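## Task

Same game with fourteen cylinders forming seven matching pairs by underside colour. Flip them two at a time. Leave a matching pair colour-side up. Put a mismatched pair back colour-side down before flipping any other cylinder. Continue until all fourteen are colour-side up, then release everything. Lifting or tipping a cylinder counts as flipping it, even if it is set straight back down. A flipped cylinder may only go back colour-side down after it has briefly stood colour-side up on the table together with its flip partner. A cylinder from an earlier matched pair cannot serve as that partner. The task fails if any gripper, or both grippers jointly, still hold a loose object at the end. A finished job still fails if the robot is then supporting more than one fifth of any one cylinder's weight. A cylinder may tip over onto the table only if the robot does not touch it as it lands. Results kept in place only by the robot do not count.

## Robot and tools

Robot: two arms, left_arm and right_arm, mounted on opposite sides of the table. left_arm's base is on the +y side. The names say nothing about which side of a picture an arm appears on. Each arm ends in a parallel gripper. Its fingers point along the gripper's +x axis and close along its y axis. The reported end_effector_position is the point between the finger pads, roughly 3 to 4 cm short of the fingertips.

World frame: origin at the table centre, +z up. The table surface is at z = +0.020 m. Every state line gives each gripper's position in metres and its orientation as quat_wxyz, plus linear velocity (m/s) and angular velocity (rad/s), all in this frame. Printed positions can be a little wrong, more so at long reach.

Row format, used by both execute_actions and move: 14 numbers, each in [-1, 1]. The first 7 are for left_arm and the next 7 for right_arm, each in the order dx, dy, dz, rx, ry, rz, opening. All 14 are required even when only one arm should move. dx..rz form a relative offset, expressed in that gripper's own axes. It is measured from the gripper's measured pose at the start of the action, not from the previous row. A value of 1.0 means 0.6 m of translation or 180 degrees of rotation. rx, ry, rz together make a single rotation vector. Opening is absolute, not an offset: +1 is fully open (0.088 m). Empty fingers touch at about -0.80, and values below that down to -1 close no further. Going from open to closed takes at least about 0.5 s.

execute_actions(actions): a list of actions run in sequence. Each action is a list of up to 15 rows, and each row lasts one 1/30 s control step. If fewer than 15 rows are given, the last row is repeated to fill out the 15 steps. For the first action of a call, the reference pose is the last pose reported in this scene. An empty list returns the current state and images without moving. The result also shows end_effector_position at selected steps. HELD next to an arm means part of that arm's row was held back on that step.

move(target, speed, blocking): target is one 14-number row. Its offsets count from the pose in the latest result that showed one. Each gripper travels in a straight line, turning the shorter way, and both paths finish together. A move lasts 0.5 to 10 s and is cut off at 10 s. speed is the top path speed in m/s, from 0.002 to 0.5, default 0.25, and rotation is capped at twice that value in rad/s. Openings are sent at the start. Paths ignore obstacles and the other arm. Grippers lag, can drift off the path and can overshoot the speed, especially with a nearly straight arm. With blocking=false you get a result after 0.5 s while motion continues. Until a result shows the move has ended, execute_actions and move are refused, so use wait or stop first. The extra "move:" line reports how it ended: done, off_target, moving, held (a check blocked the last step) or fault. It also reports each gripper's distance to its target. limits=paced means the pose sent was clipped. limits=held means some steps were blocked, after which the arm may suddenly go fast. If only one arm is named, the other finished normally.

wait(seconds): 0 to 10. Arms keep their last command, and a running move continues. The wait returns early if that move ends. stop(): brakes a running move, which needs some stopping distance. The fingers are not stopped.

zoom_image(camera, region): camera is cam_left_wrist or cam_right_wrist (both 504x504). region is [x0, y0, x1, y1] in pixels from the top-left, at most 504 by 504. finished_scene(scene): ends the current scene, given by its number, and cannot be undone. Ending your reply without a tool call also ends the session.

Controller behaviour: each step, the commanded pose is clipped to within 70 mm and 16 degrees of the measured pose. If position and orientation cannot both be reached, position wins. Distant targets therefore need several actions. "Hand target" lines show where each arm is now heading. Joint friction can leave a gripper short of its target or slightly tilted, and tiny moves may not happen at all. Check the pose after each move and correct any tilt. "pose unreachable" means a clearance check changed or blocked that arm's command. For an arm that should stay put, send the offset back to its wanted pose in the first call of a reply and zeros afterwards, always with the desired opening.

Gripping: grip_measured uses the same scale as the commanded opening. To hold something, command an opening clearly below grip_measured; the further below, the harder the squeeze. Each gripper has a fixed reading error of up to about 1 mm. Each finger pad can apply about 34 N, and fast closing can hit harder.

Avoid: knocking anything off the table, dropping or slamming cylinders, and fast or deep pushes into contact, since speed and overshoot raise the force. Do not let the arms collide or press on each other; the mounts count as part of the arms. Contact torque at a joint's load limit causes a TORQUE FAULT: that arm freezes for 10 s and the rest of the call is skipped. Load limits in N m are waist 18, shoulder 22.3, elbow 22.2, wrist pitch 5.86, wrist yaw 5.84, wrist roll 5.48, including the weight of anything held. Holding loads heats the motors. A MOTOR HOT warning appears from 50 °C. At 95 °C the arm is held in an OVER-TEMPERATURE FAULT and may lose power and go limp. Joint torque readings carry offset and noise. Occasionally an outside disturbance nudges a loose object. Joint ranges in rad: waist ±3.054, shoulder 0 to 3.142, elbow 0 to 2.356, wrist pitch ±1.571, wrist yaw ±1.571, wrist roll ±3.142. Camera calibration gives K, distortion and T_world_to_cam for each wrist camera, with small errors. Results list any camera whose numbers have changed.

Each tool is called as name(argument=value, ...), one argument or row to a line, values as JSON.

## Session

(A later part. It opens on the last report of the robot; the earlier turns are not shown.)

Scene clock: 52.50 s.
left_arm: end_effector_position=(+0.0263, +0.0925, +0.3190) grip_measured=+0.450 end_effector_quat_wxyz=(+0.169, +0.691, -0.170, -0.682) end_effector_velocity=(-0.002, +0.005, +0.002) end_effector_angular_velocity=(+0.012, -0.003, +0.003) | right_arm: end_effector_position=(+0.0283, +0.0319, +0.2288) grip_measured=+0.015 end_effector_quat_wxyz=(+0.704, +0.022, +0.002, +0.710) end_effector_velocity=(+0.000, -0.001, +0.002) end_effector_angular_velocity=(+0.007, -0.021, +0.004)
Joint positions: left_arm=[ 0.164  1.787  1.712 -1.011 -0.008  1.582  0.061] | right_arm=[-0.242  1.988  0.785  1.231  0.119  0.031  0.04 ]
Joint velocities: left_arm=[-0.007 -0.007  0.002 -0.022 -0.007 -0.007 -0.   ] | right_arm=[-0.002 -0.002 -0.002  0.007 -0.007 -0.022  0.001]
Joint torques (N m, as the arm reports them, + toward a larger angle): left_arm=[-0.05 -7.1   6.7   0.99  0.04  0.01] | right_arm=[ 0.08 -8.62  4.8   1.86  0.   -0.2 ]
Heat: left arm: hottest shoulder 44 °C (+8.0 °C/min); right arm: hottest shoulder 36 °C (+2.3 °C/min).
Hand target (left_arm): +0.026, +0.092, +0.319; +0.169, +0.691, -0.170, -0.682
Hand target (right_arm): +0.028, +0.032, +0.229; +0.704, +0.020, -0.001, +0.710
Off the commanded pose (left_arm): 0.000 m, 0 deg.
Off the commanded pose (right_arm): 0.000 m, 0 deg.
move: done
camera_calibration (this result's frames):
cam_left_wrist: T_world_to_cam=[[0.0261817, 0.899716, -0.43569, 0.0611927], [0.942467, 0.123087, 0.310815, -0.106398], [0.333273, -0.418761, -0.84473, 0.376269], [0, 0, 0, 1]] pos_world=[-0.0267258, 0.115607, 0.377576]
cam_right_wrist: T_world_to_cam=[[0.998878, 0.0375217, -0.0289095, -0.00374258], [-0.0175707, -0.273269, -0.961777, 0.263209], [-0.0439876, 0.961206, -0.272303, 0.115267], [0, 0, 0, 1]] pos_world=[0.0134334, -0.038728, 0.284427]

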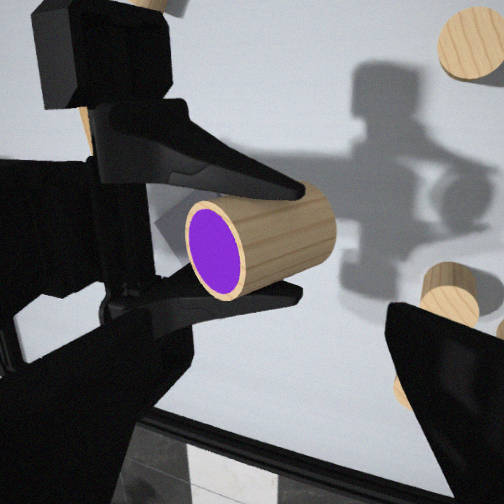

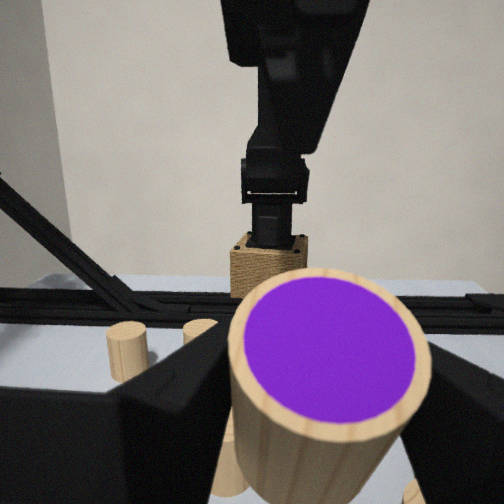

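move(
  target=[0.242,-0.164,-0.264,0,0,-0.157,0.45, 0,0.28,-0.09,-0.012,0.155,0,-0.4],
)

move(
  target=[0,0,0,0,0,0,0.45, 0.07,0,-0.137,0,0,0,-0.4],
  speed=0.15,
)

Scene clock: 59.67 s.
left_arm: end_effector_position=(+0.1868, +0.1140, +0.1494) grip_measured=+0.450 end_effector_quat_wxyz=(+0.002, +0.711, +0.004, -0.703) end_effector_velocity=(-0.001, +0.002, +0.000) end_effector_angular_velocity=(+0.009, -0.004, +0.005) | right_arm: end_effector_position=(-0.1399, +0.0294, +0.1817) grip_measured=+0.016 end_effector_quat_wxyz=(+0.682, -0.163, +0.158, +0.695) end_effector_velocity=(+0.001, -0.001, -0.004) end_effector_angular_velocity=(-0.012, +0.003, +0.001)
Joint positions: left_arm=[ 0.539  2.269  1.839 -1.139 -0.012  1.945  0.061] | right_arm=[0.173 2.041 1.204 0.321 0.465 0.246 0.04 ]
Joint velocities: left_arm=[-0.002 -0.002 -0.002 -0.007 -0.007 -0.007 -0.   ] | right_arm=[-0.002  0.002 -0.002 -0.007 -0.007  0.007 -0.   ]
Joint torques (N m, as the arm reports them, + toward a larger angle): left_arm=[-0.08 -8.27  6.98 -0.04 -0.16  0.12] | right_arm=[ 0.   -8.64  7.71  1.59  0.28  0.19]
Heat: left arm: hottest shoulder 44 °C (+7.0 °C/min); right arm: hottest shoulder 38 °C (+4.0 °C/min).
Hand target (left_arm): +0.188, +0.113, +0.148; -0.001, +0.713, +0.004, -0.701
Hand target (right_arm): -0.141, +0.032, +0.179; +0.684, -0.162, +0.160, +0.693
Off the commanded pose (left_arm): 0.003 m, 1 deg.
Off the commanded pose (right_arm): 0.003 m, 0 deg.
move: done
camera_calibration (this result's frames):
cam_left_wrist: T_world_to_cam=[[0.0134698, 0.999274, 0.035648, -0.115682], [0.942855, -0.0245636, 0.332296, -0.193993], [0.33293, 0.029135, -0.942501, 0.152089], [0, 0, 0, 1]] pos_world=[0.133831, 0.106402, 0.211931]
cam_right_wrist: T_world_to_cam=[[0.998862, 0.0473815, -0.00536957, 0.158456], [0.0288445, -0.690037, -0.7232, 0.189623], [-0.0379715, 0.722222, -0.690618, 0.181315], [0, 0, 0, 1]] pos_world=[-0.15686, -0.00761045, 0.263206]

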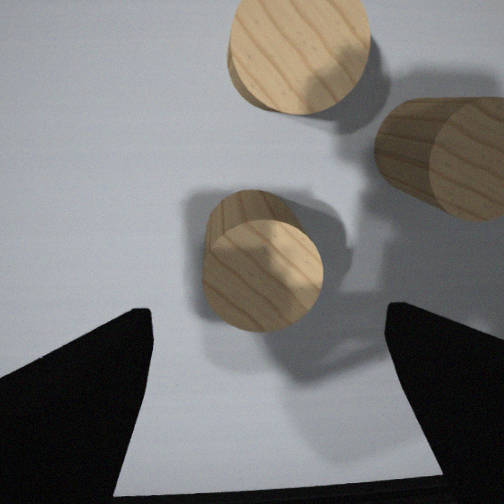

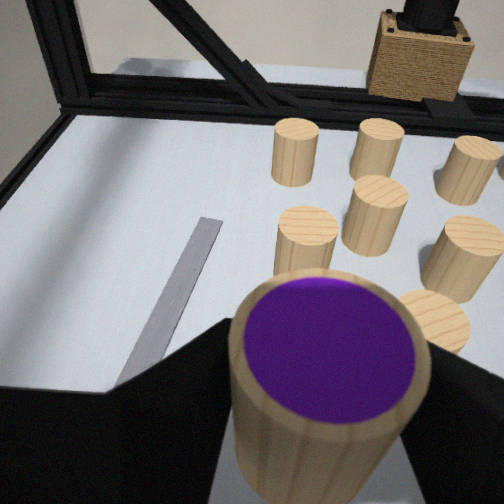

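Scene clock: 60.70 s.
left_arm: end_effector_position=(+0.1868, +0.1140, +0.1492) grip_measured=+0.450 end_effector_quat_wxyz=(+0.001, +0.711, +0.004, -0.703) end_effector_velocity=(+0.002, +0.002, +0.002) end_effector_angular_velocity=(+0.005, -0.006, +0.010) | right_arm: end_effector_position=(-0.1412, +0.0321, +0.0981) grip_measured=+0.016 end_effector_quat_wxyz=(+0.683, -0.155, +0.156, +0.697) end_effector_velocity=(-0.003, +0.002, +0.004) end_effector_angular_velocity=(+0.014, +0.014, +0.020)
Joint positions: left_arm=[ 0.539  2.27   1.839 -1.139 -0.012  1.945  0.061] | right_arm=[0.172 2.27  1.144 0.626 0.465 0.246 0.04 ]
Joint velocities: left_arm=[ 0.002 -0.002  0.002 -0.007 -0.007 -0.007  0.   ] | right_arm=[-0.002 -0.002 -0.002  0.022 -0.022 -0.007 -0.   ]
Joint torques (N m, as the arm reports them, + toward a larger angle): left_arm=[-0.04 -9.07  5.83  0.14  0.05  0.03] | right_arm=[-0.17 -9.29  4.31  1.86  0.07 -0.06]
Heat: left arm: hottest shoulder 44 °C (+7.0 °C/min); right arm: hottest shoulder 38 °C (+4.0 °C/min).
Hand target (left_arm): +0.187, +0.114, +0.149; +0.002, +0.711, +0.004, -0.703
Hand target (right_arm): -0.139, +0.030, +0.089; +0.682, -0.163, +0.158, +0.695
Off the commanded pose (left_arm): 0.000 m, 0 deg.
Off the commanded pose (right_arm): 0.009 m, 1 deg.
move: off_target (right_arm)
camera_calibration (this result's frames):
cam_left_wrist: T_world_to_cam=[[0.0134749, 0.999261, 0.0359998, -0.115751], [0.942903, -0.0246811, 0.332153, -0.193905], [0.332796, 0.0294686, -0.942538, 0.151934], [0, 0, 0, 1]] pos_world=[0.13383, 0.106402, 0.211776]
cam_right_wrist: T_world_to_cam=[[0.9988, 0.0470871, -0.0134841, 0.159903], [0.022142, -0.679638, -0.733214, 0.130784], [-0.0436892, 0.732035, -0.679865, 0.119384], [0, 0, 0, 1]] pos_world=[-0.157391, -0.0060369, 0.179213]

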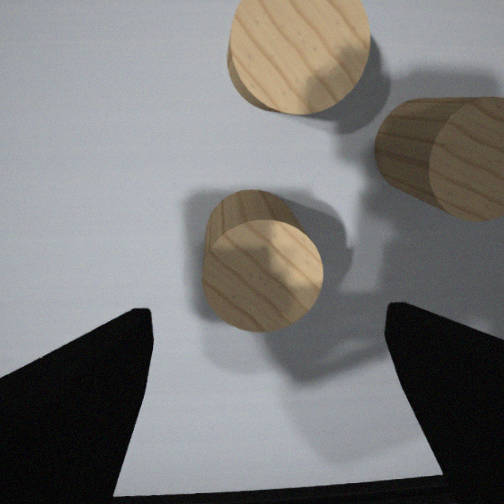

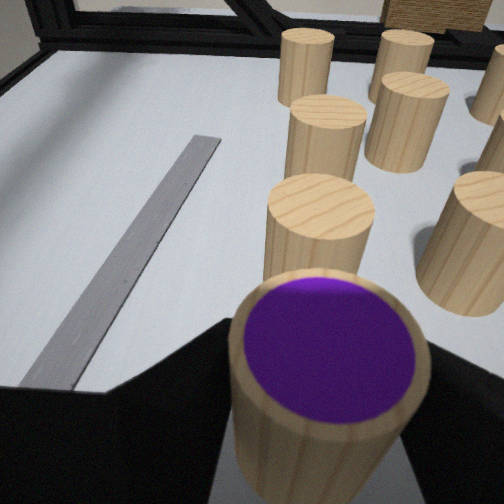

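move(
  target=[0.11,-0.008,-0.002,0,0,0,0.45, 0.027,0,-0.06,0,0.014,0,-0.4],
  speed=0.06,
)

Scene clock: 63.53 s.
left_arm: end_effector_position=(+0.1887, +0.1172, +0.0881) grip_measured=+0.450 end_effector_quat_wxyz=(+0.005, +0.713, +0.001, -0.701) end_effector_velocity=(+0.001, +0.003, +0.000) end_effector_angular_velocity=(+0.009, -0.004, +0.025) | right_arm: end_effector_position=(-0.1390, +0.0347, +0.0740) grip_measured=+0.016 end_effector_quat_wxyz=(+0.684, -0.153, +0.168, +0.693) end_effector_velocity=(-0.000, +0.001, +0.001) end_effector_angular_velocity=(-0.004, -0.005, +0.007)
Joint positions: left_arm=[ 0.546  2.326  1.683 -0.916 -0.012  1.951  0.061] | right_arm=[0.164 2.341 1.159 0.667 0.456 0.27  0.04 ]
Joint velocities: left_arm=[ 0.002 -0.002 -0.002 -0.007 -0.007 -0.022  0.   ] | right_arm=[-0.002 -0.002  0.002 -0.007 -0.007 -0.007 -0.   ]
Joint torques (N m, as the arm reports them, + toward a larger angle): left_arm=[ 0.16 -8.35  4.99  0.38  0.05  0.12] | right_arm=[ 0.57 -7.73  5.3   1.17  0.01 -0.16]
Heat: left arm: hottest shoulder 45 °C (+8.1 °C/min); right arm: hottest shoulder 39 °C (+5.0 °C/min).
Hand target (left_arm): +0.189, +0.120, +0.083; +0.002, +0.711, +0.004, -0.703
Hand target (right_arm): -0.141, +0.031, +0.059; +0.679, -0.170, +0.171, +0.693
Off the commanded pose (left_arm): 0.005 m, 1 deg.
Off the commanded pose (right_arm): 0.016 m, 2 deg.
move: off_target (right_arm)
camera_calibration (this result's frames):
cam_left_wrist: T_world_to_cam=[[0.0122053, 0.999581, 0.026239, -0.115687], [0.941583, -0.0203215, 0.336167, -0.176004], [0.336559, 0.0206032, -0.941437, 0.0938888], [0, 0, 0, 1]] pos_world=[0.135535, 0.110127, 0.150593]
cam_right_wrist: T_world_to_cam=[[0.998849, 0.0360678, -0.0316215, 0.158986], [0.00207066, -0.691047, -0.722807, 0.111621], [-0.047922, 0.721909, -0.690326, 0.101759], [0, 0, 0, 1]] pos_world=[-0.154158, -0.0020597, 0.155955]

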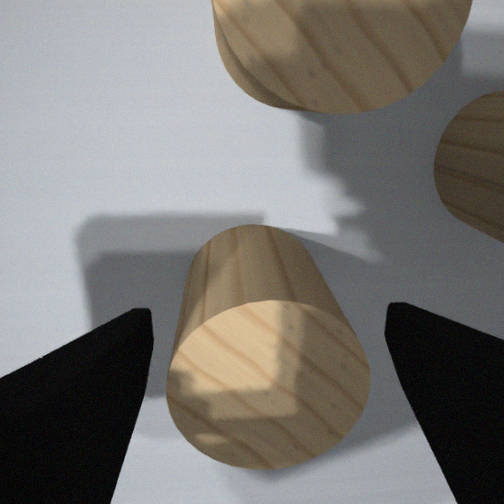

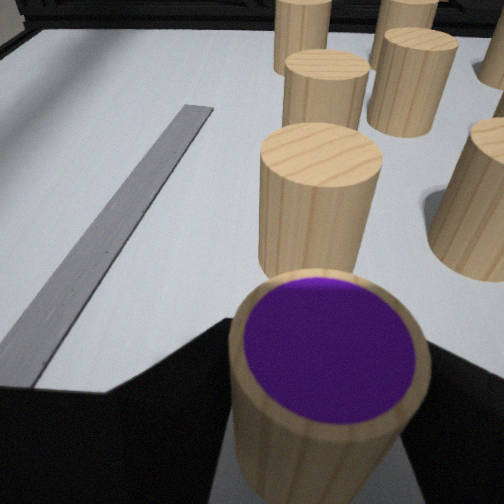

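move(
  target=[0,0,0,0,0,0,-0.4, -0.015,-0.06,0.03,-0.008,0,0,-0.4],
  speed=0.08,
)

move(
  target=[-0.13,0,0,0,0,0,-0.4, 0.022,0,-0.045,0,0.008,0,-0.4],
  speed=0.06,
)

Scene clock: 66.40 s.
left_arm: end_effector_position=(+0.1888, +0.1175, +0.0879) grip_measured=+0.038 end_effector_quat_wxyz=(+0.005, +0.713, +0.001, -0.701) end_effector_velocity=(+0.003, -0.002, +0.004) end_effector_angular_velocity=(-0.007, -0.027, -0.010) | right_arm: end_effector_position=(-0.1037, +0.0365, +0.0894) grip_measured=+0.018 end_effector_quat_wxyz=(+0.683, -0.162, +0.162, +0.693) end_effector_velocity=(-0.000, -0.004, -0.004) end_effector_angular_velocity=(-0.011, -0.013, +0.027)
Joint positions: left_arm=[ 0.546  2.326  1.682 -0.916 -0.013  1.951  0.041] | right_arm=[0.085 2.258 1.082 0.673 0.39  0.209 0.04 ]
Joint velocities: left_arm=[-0.002 -0.007  0.002  0.007 -0.022  0.007 -0.   ] | right_arm=[-0.002 -0.002 -0.017  0.007 -0.022 -0.022  0.   ]
Joint torques (N m, as the arm reports them, + toward a larger angle): left_arm=[ 0.02 -9.2   5.6   0.21  0.08  0.02] | right_arm=[ -0.09 -11.94   3.41   1.87   0.02  -0.24]
Heat: left arm: hottest shoulder 45 °C (+7.1 °C/min); right arm: hottest shoulder 39 °C (+5.1 °C/min).
Hand target (left_arm): +0.189, +0.117, +0.088; +0.005, +0.713, +0.001, -0.701
Hand target (right_arm): -0.103, +0.035, +0.093; +0.682, -0.162, +0.159, +0.695
Off the commanded pose (left_arm): 0.000 m, 0 deg.
Off the commanded pose (right_arm): 0.004 m, 0 deg.
move: done
camera_calibration (this result's frames):
cam_left_wrist: T_world_to_cam=[[0.0125568, 0.999536, 0.0277452, -0.116173], [0.941365, -0.0211729, 0.336726, -0.175883], [0.337157, 0.0218902, -0.941194, 0.0933436], [0, 0, 0, 1]] pos_world=[0.135557, 0.110352, 0.150302]
cam_right_wrist: T_world_to_cam=[[0.999053, 0.0421785, -0.0106921, 0.122085], [0.0215945, -0.693937, -0.719712, 0.125815], [-0.037776, 0.718799, -0.694191, 0.114342], [0, 0, 0, 1]] pos_world=[-0.120367, -0.0000306123, 0.171232]

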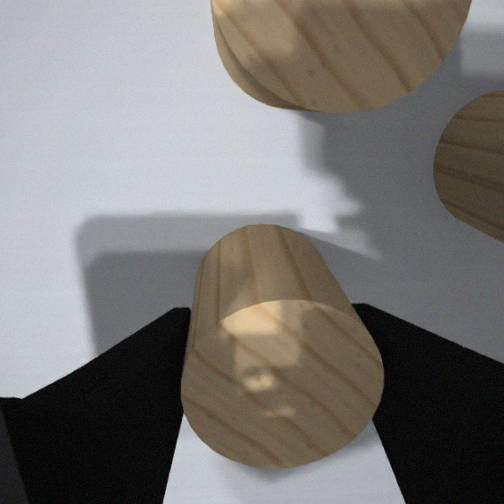

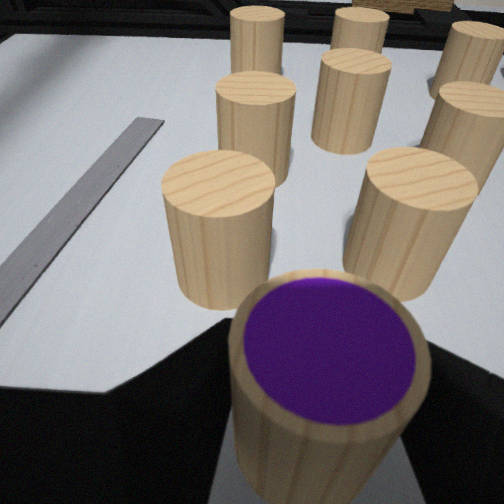

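Scene clock: 68.07 s.
left_arm: end_effector_position=(+0.1871, +0.1207, +0.1563) grip_measured=+0.037 end_effector_quat_wxyz=(-0.003, +0.710, +0.009, -0.704) end_effector_velocity=(+0.002, +0.002, +0.002) end_effector_angular_velocity=(+0.011, -0.020, +0.005) | right_arm: end_effector_position=(-0.1043, +0.0374, +0.0733) grip_measured=+0.017 end_effector_quat_wxyz=(+0.683, -0.161, +0.163, +0.694) end_effector_velocity=(+0.001, -0.002, -0.004) end_effector_angular_velocity=(-0.021, -0.026, +0.014)
Joint positions: left_arm=[ 0.545  2.252  1.837 -1.17  -0.013  1.951  0.041] | right_arm=[0.085 2.312 1.089 0.722 0.389 0.212 0.04 ]
Joint velocities: left_arm=[-0.002 -0.002  0.002 -0.007 -0.022 -0.007 -0.   ] | right_arm=[-0.002 -0.002 -0.002 -0.022 -0.007 -0.022 -0.   ]
Joint torques (N m, as the arm reports them, + toward a larger angle): left_arm=[ -0.33 -10.58   7.2   -0.04   0.06  -0.07] | right_arm=[-0.12 -7.32  5.17  1.44 -0.07  0.17]
Heat: left arm: hottest shoulder 46 °C (+8.1 °C/min); right arm: hottest shoulder 39 °C (+5.1 °C/min).
Hand target (left_arm): +0.187, +0.117, +0.166; +0.005, +0.713, +0.001, -0.701
Hand target (right_arm): -0.103, +0.036, +0.060; +0.681, -0.171, +0.170, +0.691
Off the commanded pose (left_arm): 0.010 m, 1 deg.
Off the commanded pose (right_arm): 0.014 m, 2 deg.
move: off_target (left_arm, right_arm)
camera_calibration (this result's frames):
cam_left_wrist: T_world_to_cam=[[0.0136725, 0.998663, 0.0498472, -0.124826], [0.944371, -0.0292798, 0.327577, -0.19542], [0.328599, 0.0425954, -0.943509, 0.157671], [0, 0, 0, 1]] pos_world=[0.134445, 0.112221, 0.219002]
cam_right_wrist: T_world_to_cam=[[0.999021, 0.0418311, -0.0143861, 0.122789], [0.018662, -0.693409, -0.720303, 0.114616], [-0.0401065, 0.719329, -0.693511, 0.102157], [0, 0, 0, 1]] pos_world=[-0.120711, 0.000855153, 0.155172]

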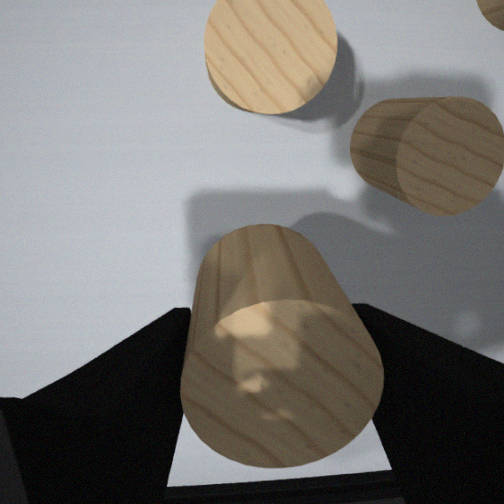

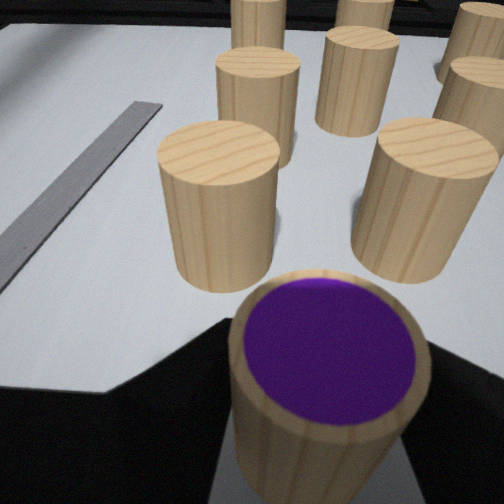

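move(
  target=[0,0,0,0,0,0,-0.4, 0,0,0,0,0,0,0.5],
)

move(
  target=[0,0,0,0,0,0,-0.4, -0.13,0,0,0,0,0,0.5],
  speed=0.18,
)

move(
  target=[0,0,0,0,0,0,-0.4, -0.215,-0.222,0.176,0,-0.145,0,1],
  speed=0.3,
)

move(
  target=[-0.2,0.104,0.27,0,0,0.172,-0.4, 0,0,0,0.99,0,0,1],
  speed=0.5,
)

Scene clock: 72.57 s.
left_arm: end_effector_position=(+0.1870, +0.1205, +0.1567) grip_measured=+0.035 end_effector_quat_wxyz=(-0.003, +0.710, +0.009, -0.704) end_effector_velocity=(-0.003, +0.001, +0.002) end_effector_angular_velocity=(+0.005, -0.006, -0.000) | right_arm: end_effector_position=(-0.1045, +0.0376, +0.0731) grip_measured=+0.499 end_effector_quat_wxyz=(+0.683, -0.160, +0.163, +0.694) end_effector_velocity=(-0.002, -0.001, +0.001) end_effector_angular_velocity=(-0.004, +0.009, +0.006)
Joint positions: left_arm=[ 0.545  2.251  1.838 -1.17  -0.013  1.951  0.041] | right_arm=[0.085 2.313 1.09  0.722 0.387 0.213 0.063]
Joint velocities: left_arm=[-0.007 -0.007 -0.002 -0.007 -0.007 -0.007 -0.   ] | right_arm=[ 0.002 -0.007 -0.002 -0.007 -0.007  0.007  0.001]
Joint torques (N m, as the arm reports them, + toward a larger angle): left_arm=[-0.02 -9.08  5.74  0.18  0.04  0.01] | right_arm=[  0.09 -10.58   4.38   1.69   0.2   -0.02]
Heat: left arm: hottest shoulder 47 °C (+9.0 °C/min); right arm: hottest shoulder 40 °C (+6.0 °C/min).
Hand target (left_arm): +0.187, +0.121, +0.156; -0.003, +0.710, +0.009, -0.704
Hand target (right_arm): -0.104, +0.037, +0.073; +0.683, -0.161, +0.163, +0.694
Off the commanded pose (left_arm): 0.000 m, 0 deg.
Off the commanded pose (right_arm): 0.000 m, 0 deg.
move: done
camera_calibration (this result's frames):
cam_left_wrist: T_world_to_cam=[[0.0136579, 0.998698, 0.0491431, -0.124532], [0.944274, -0.0290475, 0.327876, -0.195539], [0.328877, 0.0419264, -0.943442, 0.158144], [0, 0, 0, 1]] pos_world=[0.134333, 0.11206, 0.219432]
cam_right_wrist: T_world_to_cam=[[0.998941, 0.0431074, -0.0160784, 0.123061], [0.0183485, -0.693741, -0.719991, 0.114547], [-0.0421911, 0.718933, -0.693797, 0.10171], [0, 0, 0, 1]] pos_world=[-0.120741, 0.00103841, 0.155018]

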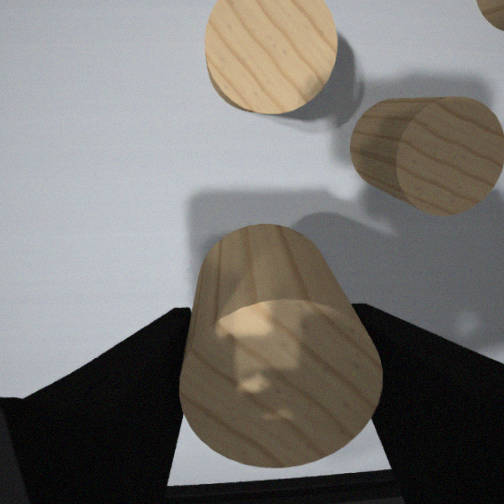

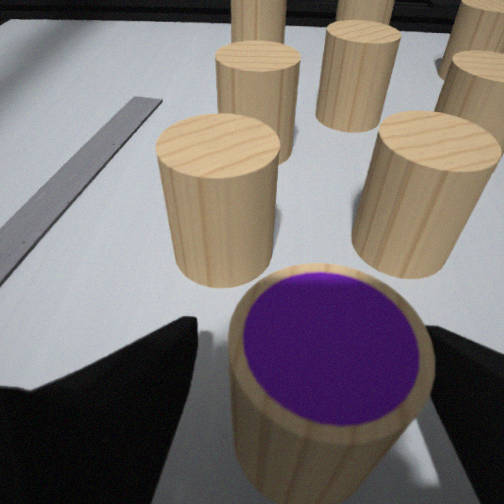

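Scene clock: 73.57 s.
left_arm: end_effector_position=(+0.1870, +0.1205, +0.1567) grip_measured=+0.034 end_effector_quat_wxyz=(-0.003, +0.710, +0.009, -0.704) end_effector_velocity=(-0.000, +0.006, +0.000) end_effector_angular_velocity=(+0.023, +0.002, -0.005) | right_arm: end_effector_position=(-0.1040, -0.0290, +0.1068) grip_measured=+0.500 end_effector_quat_wxyz=(+0.682, -0.161, +0.162, +0.695) end_effector_velocity=(-0.001, -0.002, +0.002) end_effector_angular_velocity=(-0.004, -0.018, +0.019)
Joint positions: left_arm=[ 0.545  2.251  1.838 -1.17  -0.013  1.951  0.041] | right_arm=[0.169 2.065 0.816 0.73  0.459 0.254 0.063]
Joint velocities: left_arm=[ 0.002 -0.002 -0.002 -0.022 -0.007  0.007 -0.   ] | right_arm=[ 0.002 -0.012 -0.007 -0.007 -0.007 -0.022 -0.   ]
Joint torques (N m, as the arm reports them, + toward a larger angle): left_arm=[-0.02 -8.95  5.85  0.15  0.05  0.01] | right_arm=[ 0.42 -9.95  2.92  1.46  0.25  0.2 ]
Heat: left arm: hottest shoulder 47 °C (+9.0 °C/min); right arm: hottest shoulder 40 °C (+6.0 °C/min).
Hand target (left_arm): +0.187, +0.120, +0.157; -0.003, +0.710, +0.009, -0.704
Hand target (right_arm): -0.103, -0.032, +0.108; +0.683, -0.160, +0.164, +0.694
Off the commanded pose (left_arm): 0.000 m, 0 deg.
Off the commanded pose (right_arm): 0.003 m, 0 deg.
move: done
camera_calibration (this result's frames):
cam_left_wrist: T_world_to_cam=[[0.0136579, 0.998698, 0.0491431, -0.124532], [0.944274, -0.0290475, 0.327876, -0.195539], [0.328877, 0.0419264, -0.943442, 0.158144], [0, 0, 0, 1]] pos_world=[0.134333, 0.11206, 0.219432]
cam_right_wrist: T_world_to_cam=[[0.998854, 0.0458395, -0.0137849, 0.12573], [0.021841, -0.692707, -0.720889, 0.0930652], [-0.0425941, 0.719761, -0.692914, 0.172878], [0, 0, 0, 1]] pos_world=[-0.120255, -0.0657274, 0.188612]

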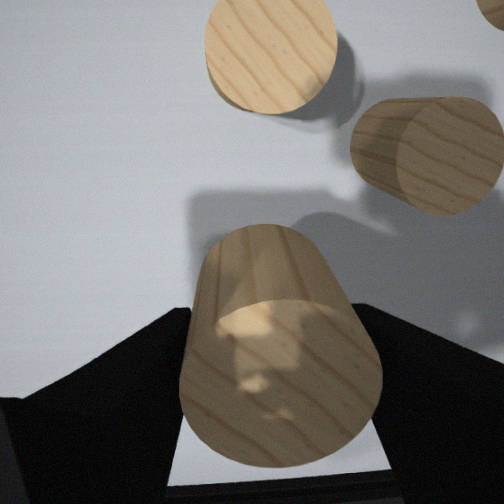

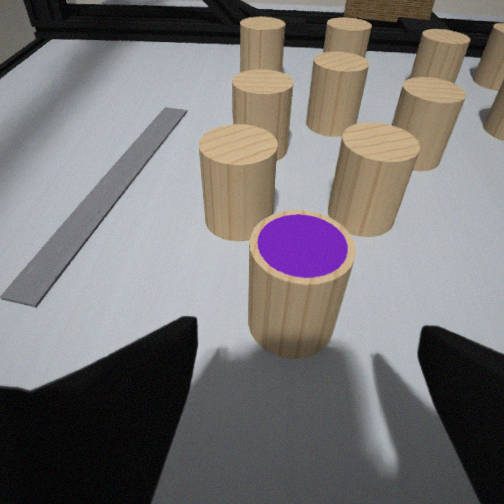

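Scene clock: 74.87 s.
left_arm: end_effector_position=(+0.1870, +0.1206, +0.1566) grip_measured=+0.034 end_effector_quat_wxyz=(-0.003, +0.710, +0.009, -0.704) end_effector_velocity=(-0.001, +0.004, +0.002) end_effector_angular_velocity=(+0.024, -0.014, +0.014) | right_arm: end_effector_position=(+0.0289, -0.0916, +0.2619) grip_measured=+1.000 end_effector_quat_wxyz=(+0.700, +0.005, +0.003, +0.714) end_effector_velocity=(+0.004, -0.002, +0.005) end_effector_angular_velocity=(+0.012, -0.005, -0.005)
Joint positions: left_arm=[ 0.545  2.251  1.838 -1.17  -0.013  1.951  0.041] | right_arm=[-0.181  1.42   0.339  1.084  0.167  0.012  0.088]
Joint velocities: left_arm=[-0.007 -0.002  0.002 -0.022 -0.022 -0.022 -0.   ] | right_arm=[-0.012 -0.022 -0.002 -0.007 -0.007 -0.007  0.   ]
Joint torques (N m, as the arm reports them, + toward a larger angle): left_arm=[-0.04 -9.08  5.84  0.17  0.06  0.  ] | right_arm=[-0.24 -5.61  3.72  1.62 -0.14 -0.22]
Heat: left arm: hottest shoulder 47 °C (+9.1 °C/min); right arm: hottest shoulder 40 °C (+6.1 °C/min).
Hand target (left_arm): +0.187, +0.121, +0.157; -0.003, +0.710, +0.009, -0.704
Hand target (right_arm): +0.030, -0.095, +0.259; +0.700, -0.000, +0.003, +0.714
Off the commanded pose (left_arm): 0.000 m, 0 deg.
Off the commanded pose (right_arm): 0.006 m, 1 deg.
move: done
camera_calibration (this result's frames):
cam_left_wrist: T_world_to_cam=[[0.013665, 0.998681, 0.0494938, -0.124673], [0.944321, -0.0291632, 0.32773, -0.195441], [0.328741, 0.0422596, -0.943474, 0.158055], [0, 0, 0, 1]] pos_world=[0.134304, 0.11213, 0.219343]
cam_right_wrist: T_world_to_cam=[[0.998777, 0.0489556, -0.0069535, -0.00349639], [0.00792868, -0.297365, -0.954731, 0.256515], [-0.0488071, 0.953508, -0.29739, 0.249016], [0, 0, 0, 1]] pos_world=[0.013612, -0.160988, 0.318933]

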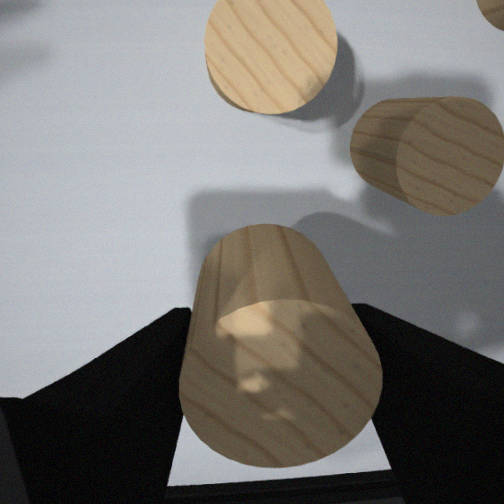

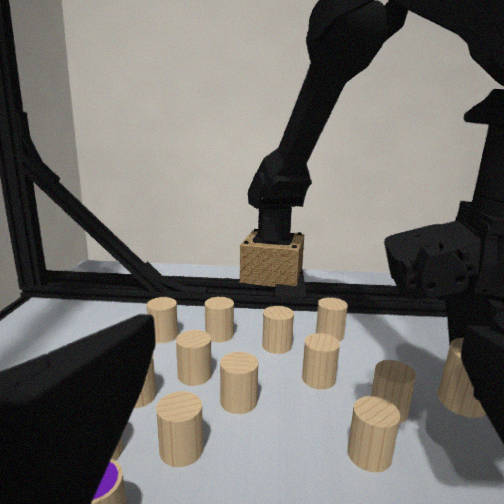

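Scene clock: 78.57 s.
left_arm: end_effector_position=(+0.0242, +0.0539, +0.2676) grip_measured=+0.033 end_effector_quat_wxyz=(+0.177, +0.685, -0.177, -0.685) end_effector_velocity=(-0.002, +0.002, -0.001) end_effector_angular_velocity=(+0.007, +0.010, +0.000) | right_arm: end_effector_position=(+0.0289, -0.0916, +0.2621) grip_measured=+1.000 end_effector_quat_wxyz=(+0.008, +0.700, +0.714, +0.011) end_effector_velocity=(+0.002, -0.000, -0.002) end_effector_angular_velocity=(-0.007, -0.009, -0.000)
Joint positions: left_arm=[ 0.163  1.909  1.655 -0.811  0.003  1.576  0.041] | right_arm=[-0.181  1.42   0.339  1.084  0.167  3.114  0.088]
Joint velocities: left_arm=[-0.002 -0.002 -0.002 -0.007  0.007 -0.007 -0.   ] | right_arm=[-0.007 -0.002 -0.002 -0.007 -0.007 -0.007  0.   ]
Joint torques (N m, as the arm reports them, + toward a larger angle): left_arm=[-0.27 -9.63  6.4   1.33 -0.14 -0.12] | right_arm=[ 0.03 -4.73  5.35  1.82 -0.01  0.12]
Heat: left arm: hottest shoulder 48 °C (+9.0 °C/min); right arm: hottest shoulder 39 °C (+5.0 °C/min).
Hand target (left_arm): +0.024, +0.055, +0.274; +0.184, +0.685, -0.181, -0.682
Hand target (right_arm): +0.029, -0.092, +0.262; +0.006, +0.700, +0.714, +0.008
Off the commanded pose (left_arm): 0.007 m, 1 deg.
Off the commanded pose (right_arm): 0.000 m, 0 deg.
move: done
camera_calibration (this result's frames):
cam_left_wrist: T_world_to_cam=[[0.0211242, 0.889956, -0.455558, 0.0794842], [0.946579, 0.128851, 0.295609, -0.0799946], [0.321778, -0.437466, -0.839692, 0.31734], [0, 0, 0, 1]] pos_world=[-0.0280709, 0.0783956, 0.326325]
cam_right_wrist: T_world_to_cam=[[-0.99944, 0.00929769, -0.0321332, 0.0572833], [-0.0334381, -0.304663, 0.951873, -0.242557], [-0.00093956, 0.952415, 0.304803, 0.0897624], [0, 0, 0, 1]] pos_world=[0.0492249, -0.159922, 0.205364]

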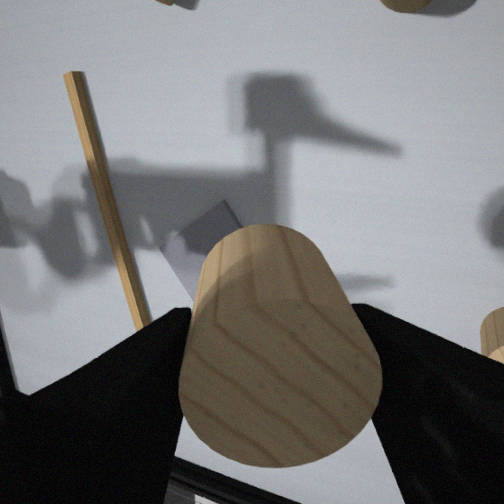

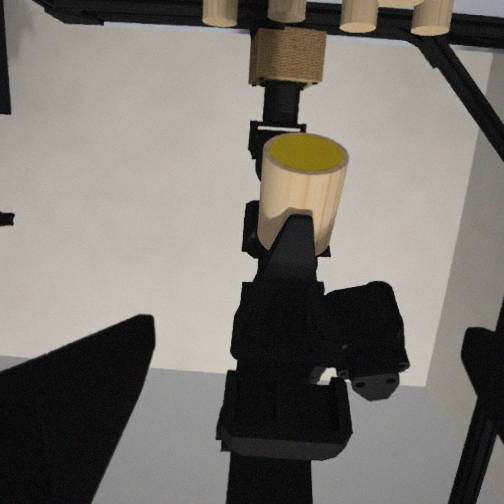

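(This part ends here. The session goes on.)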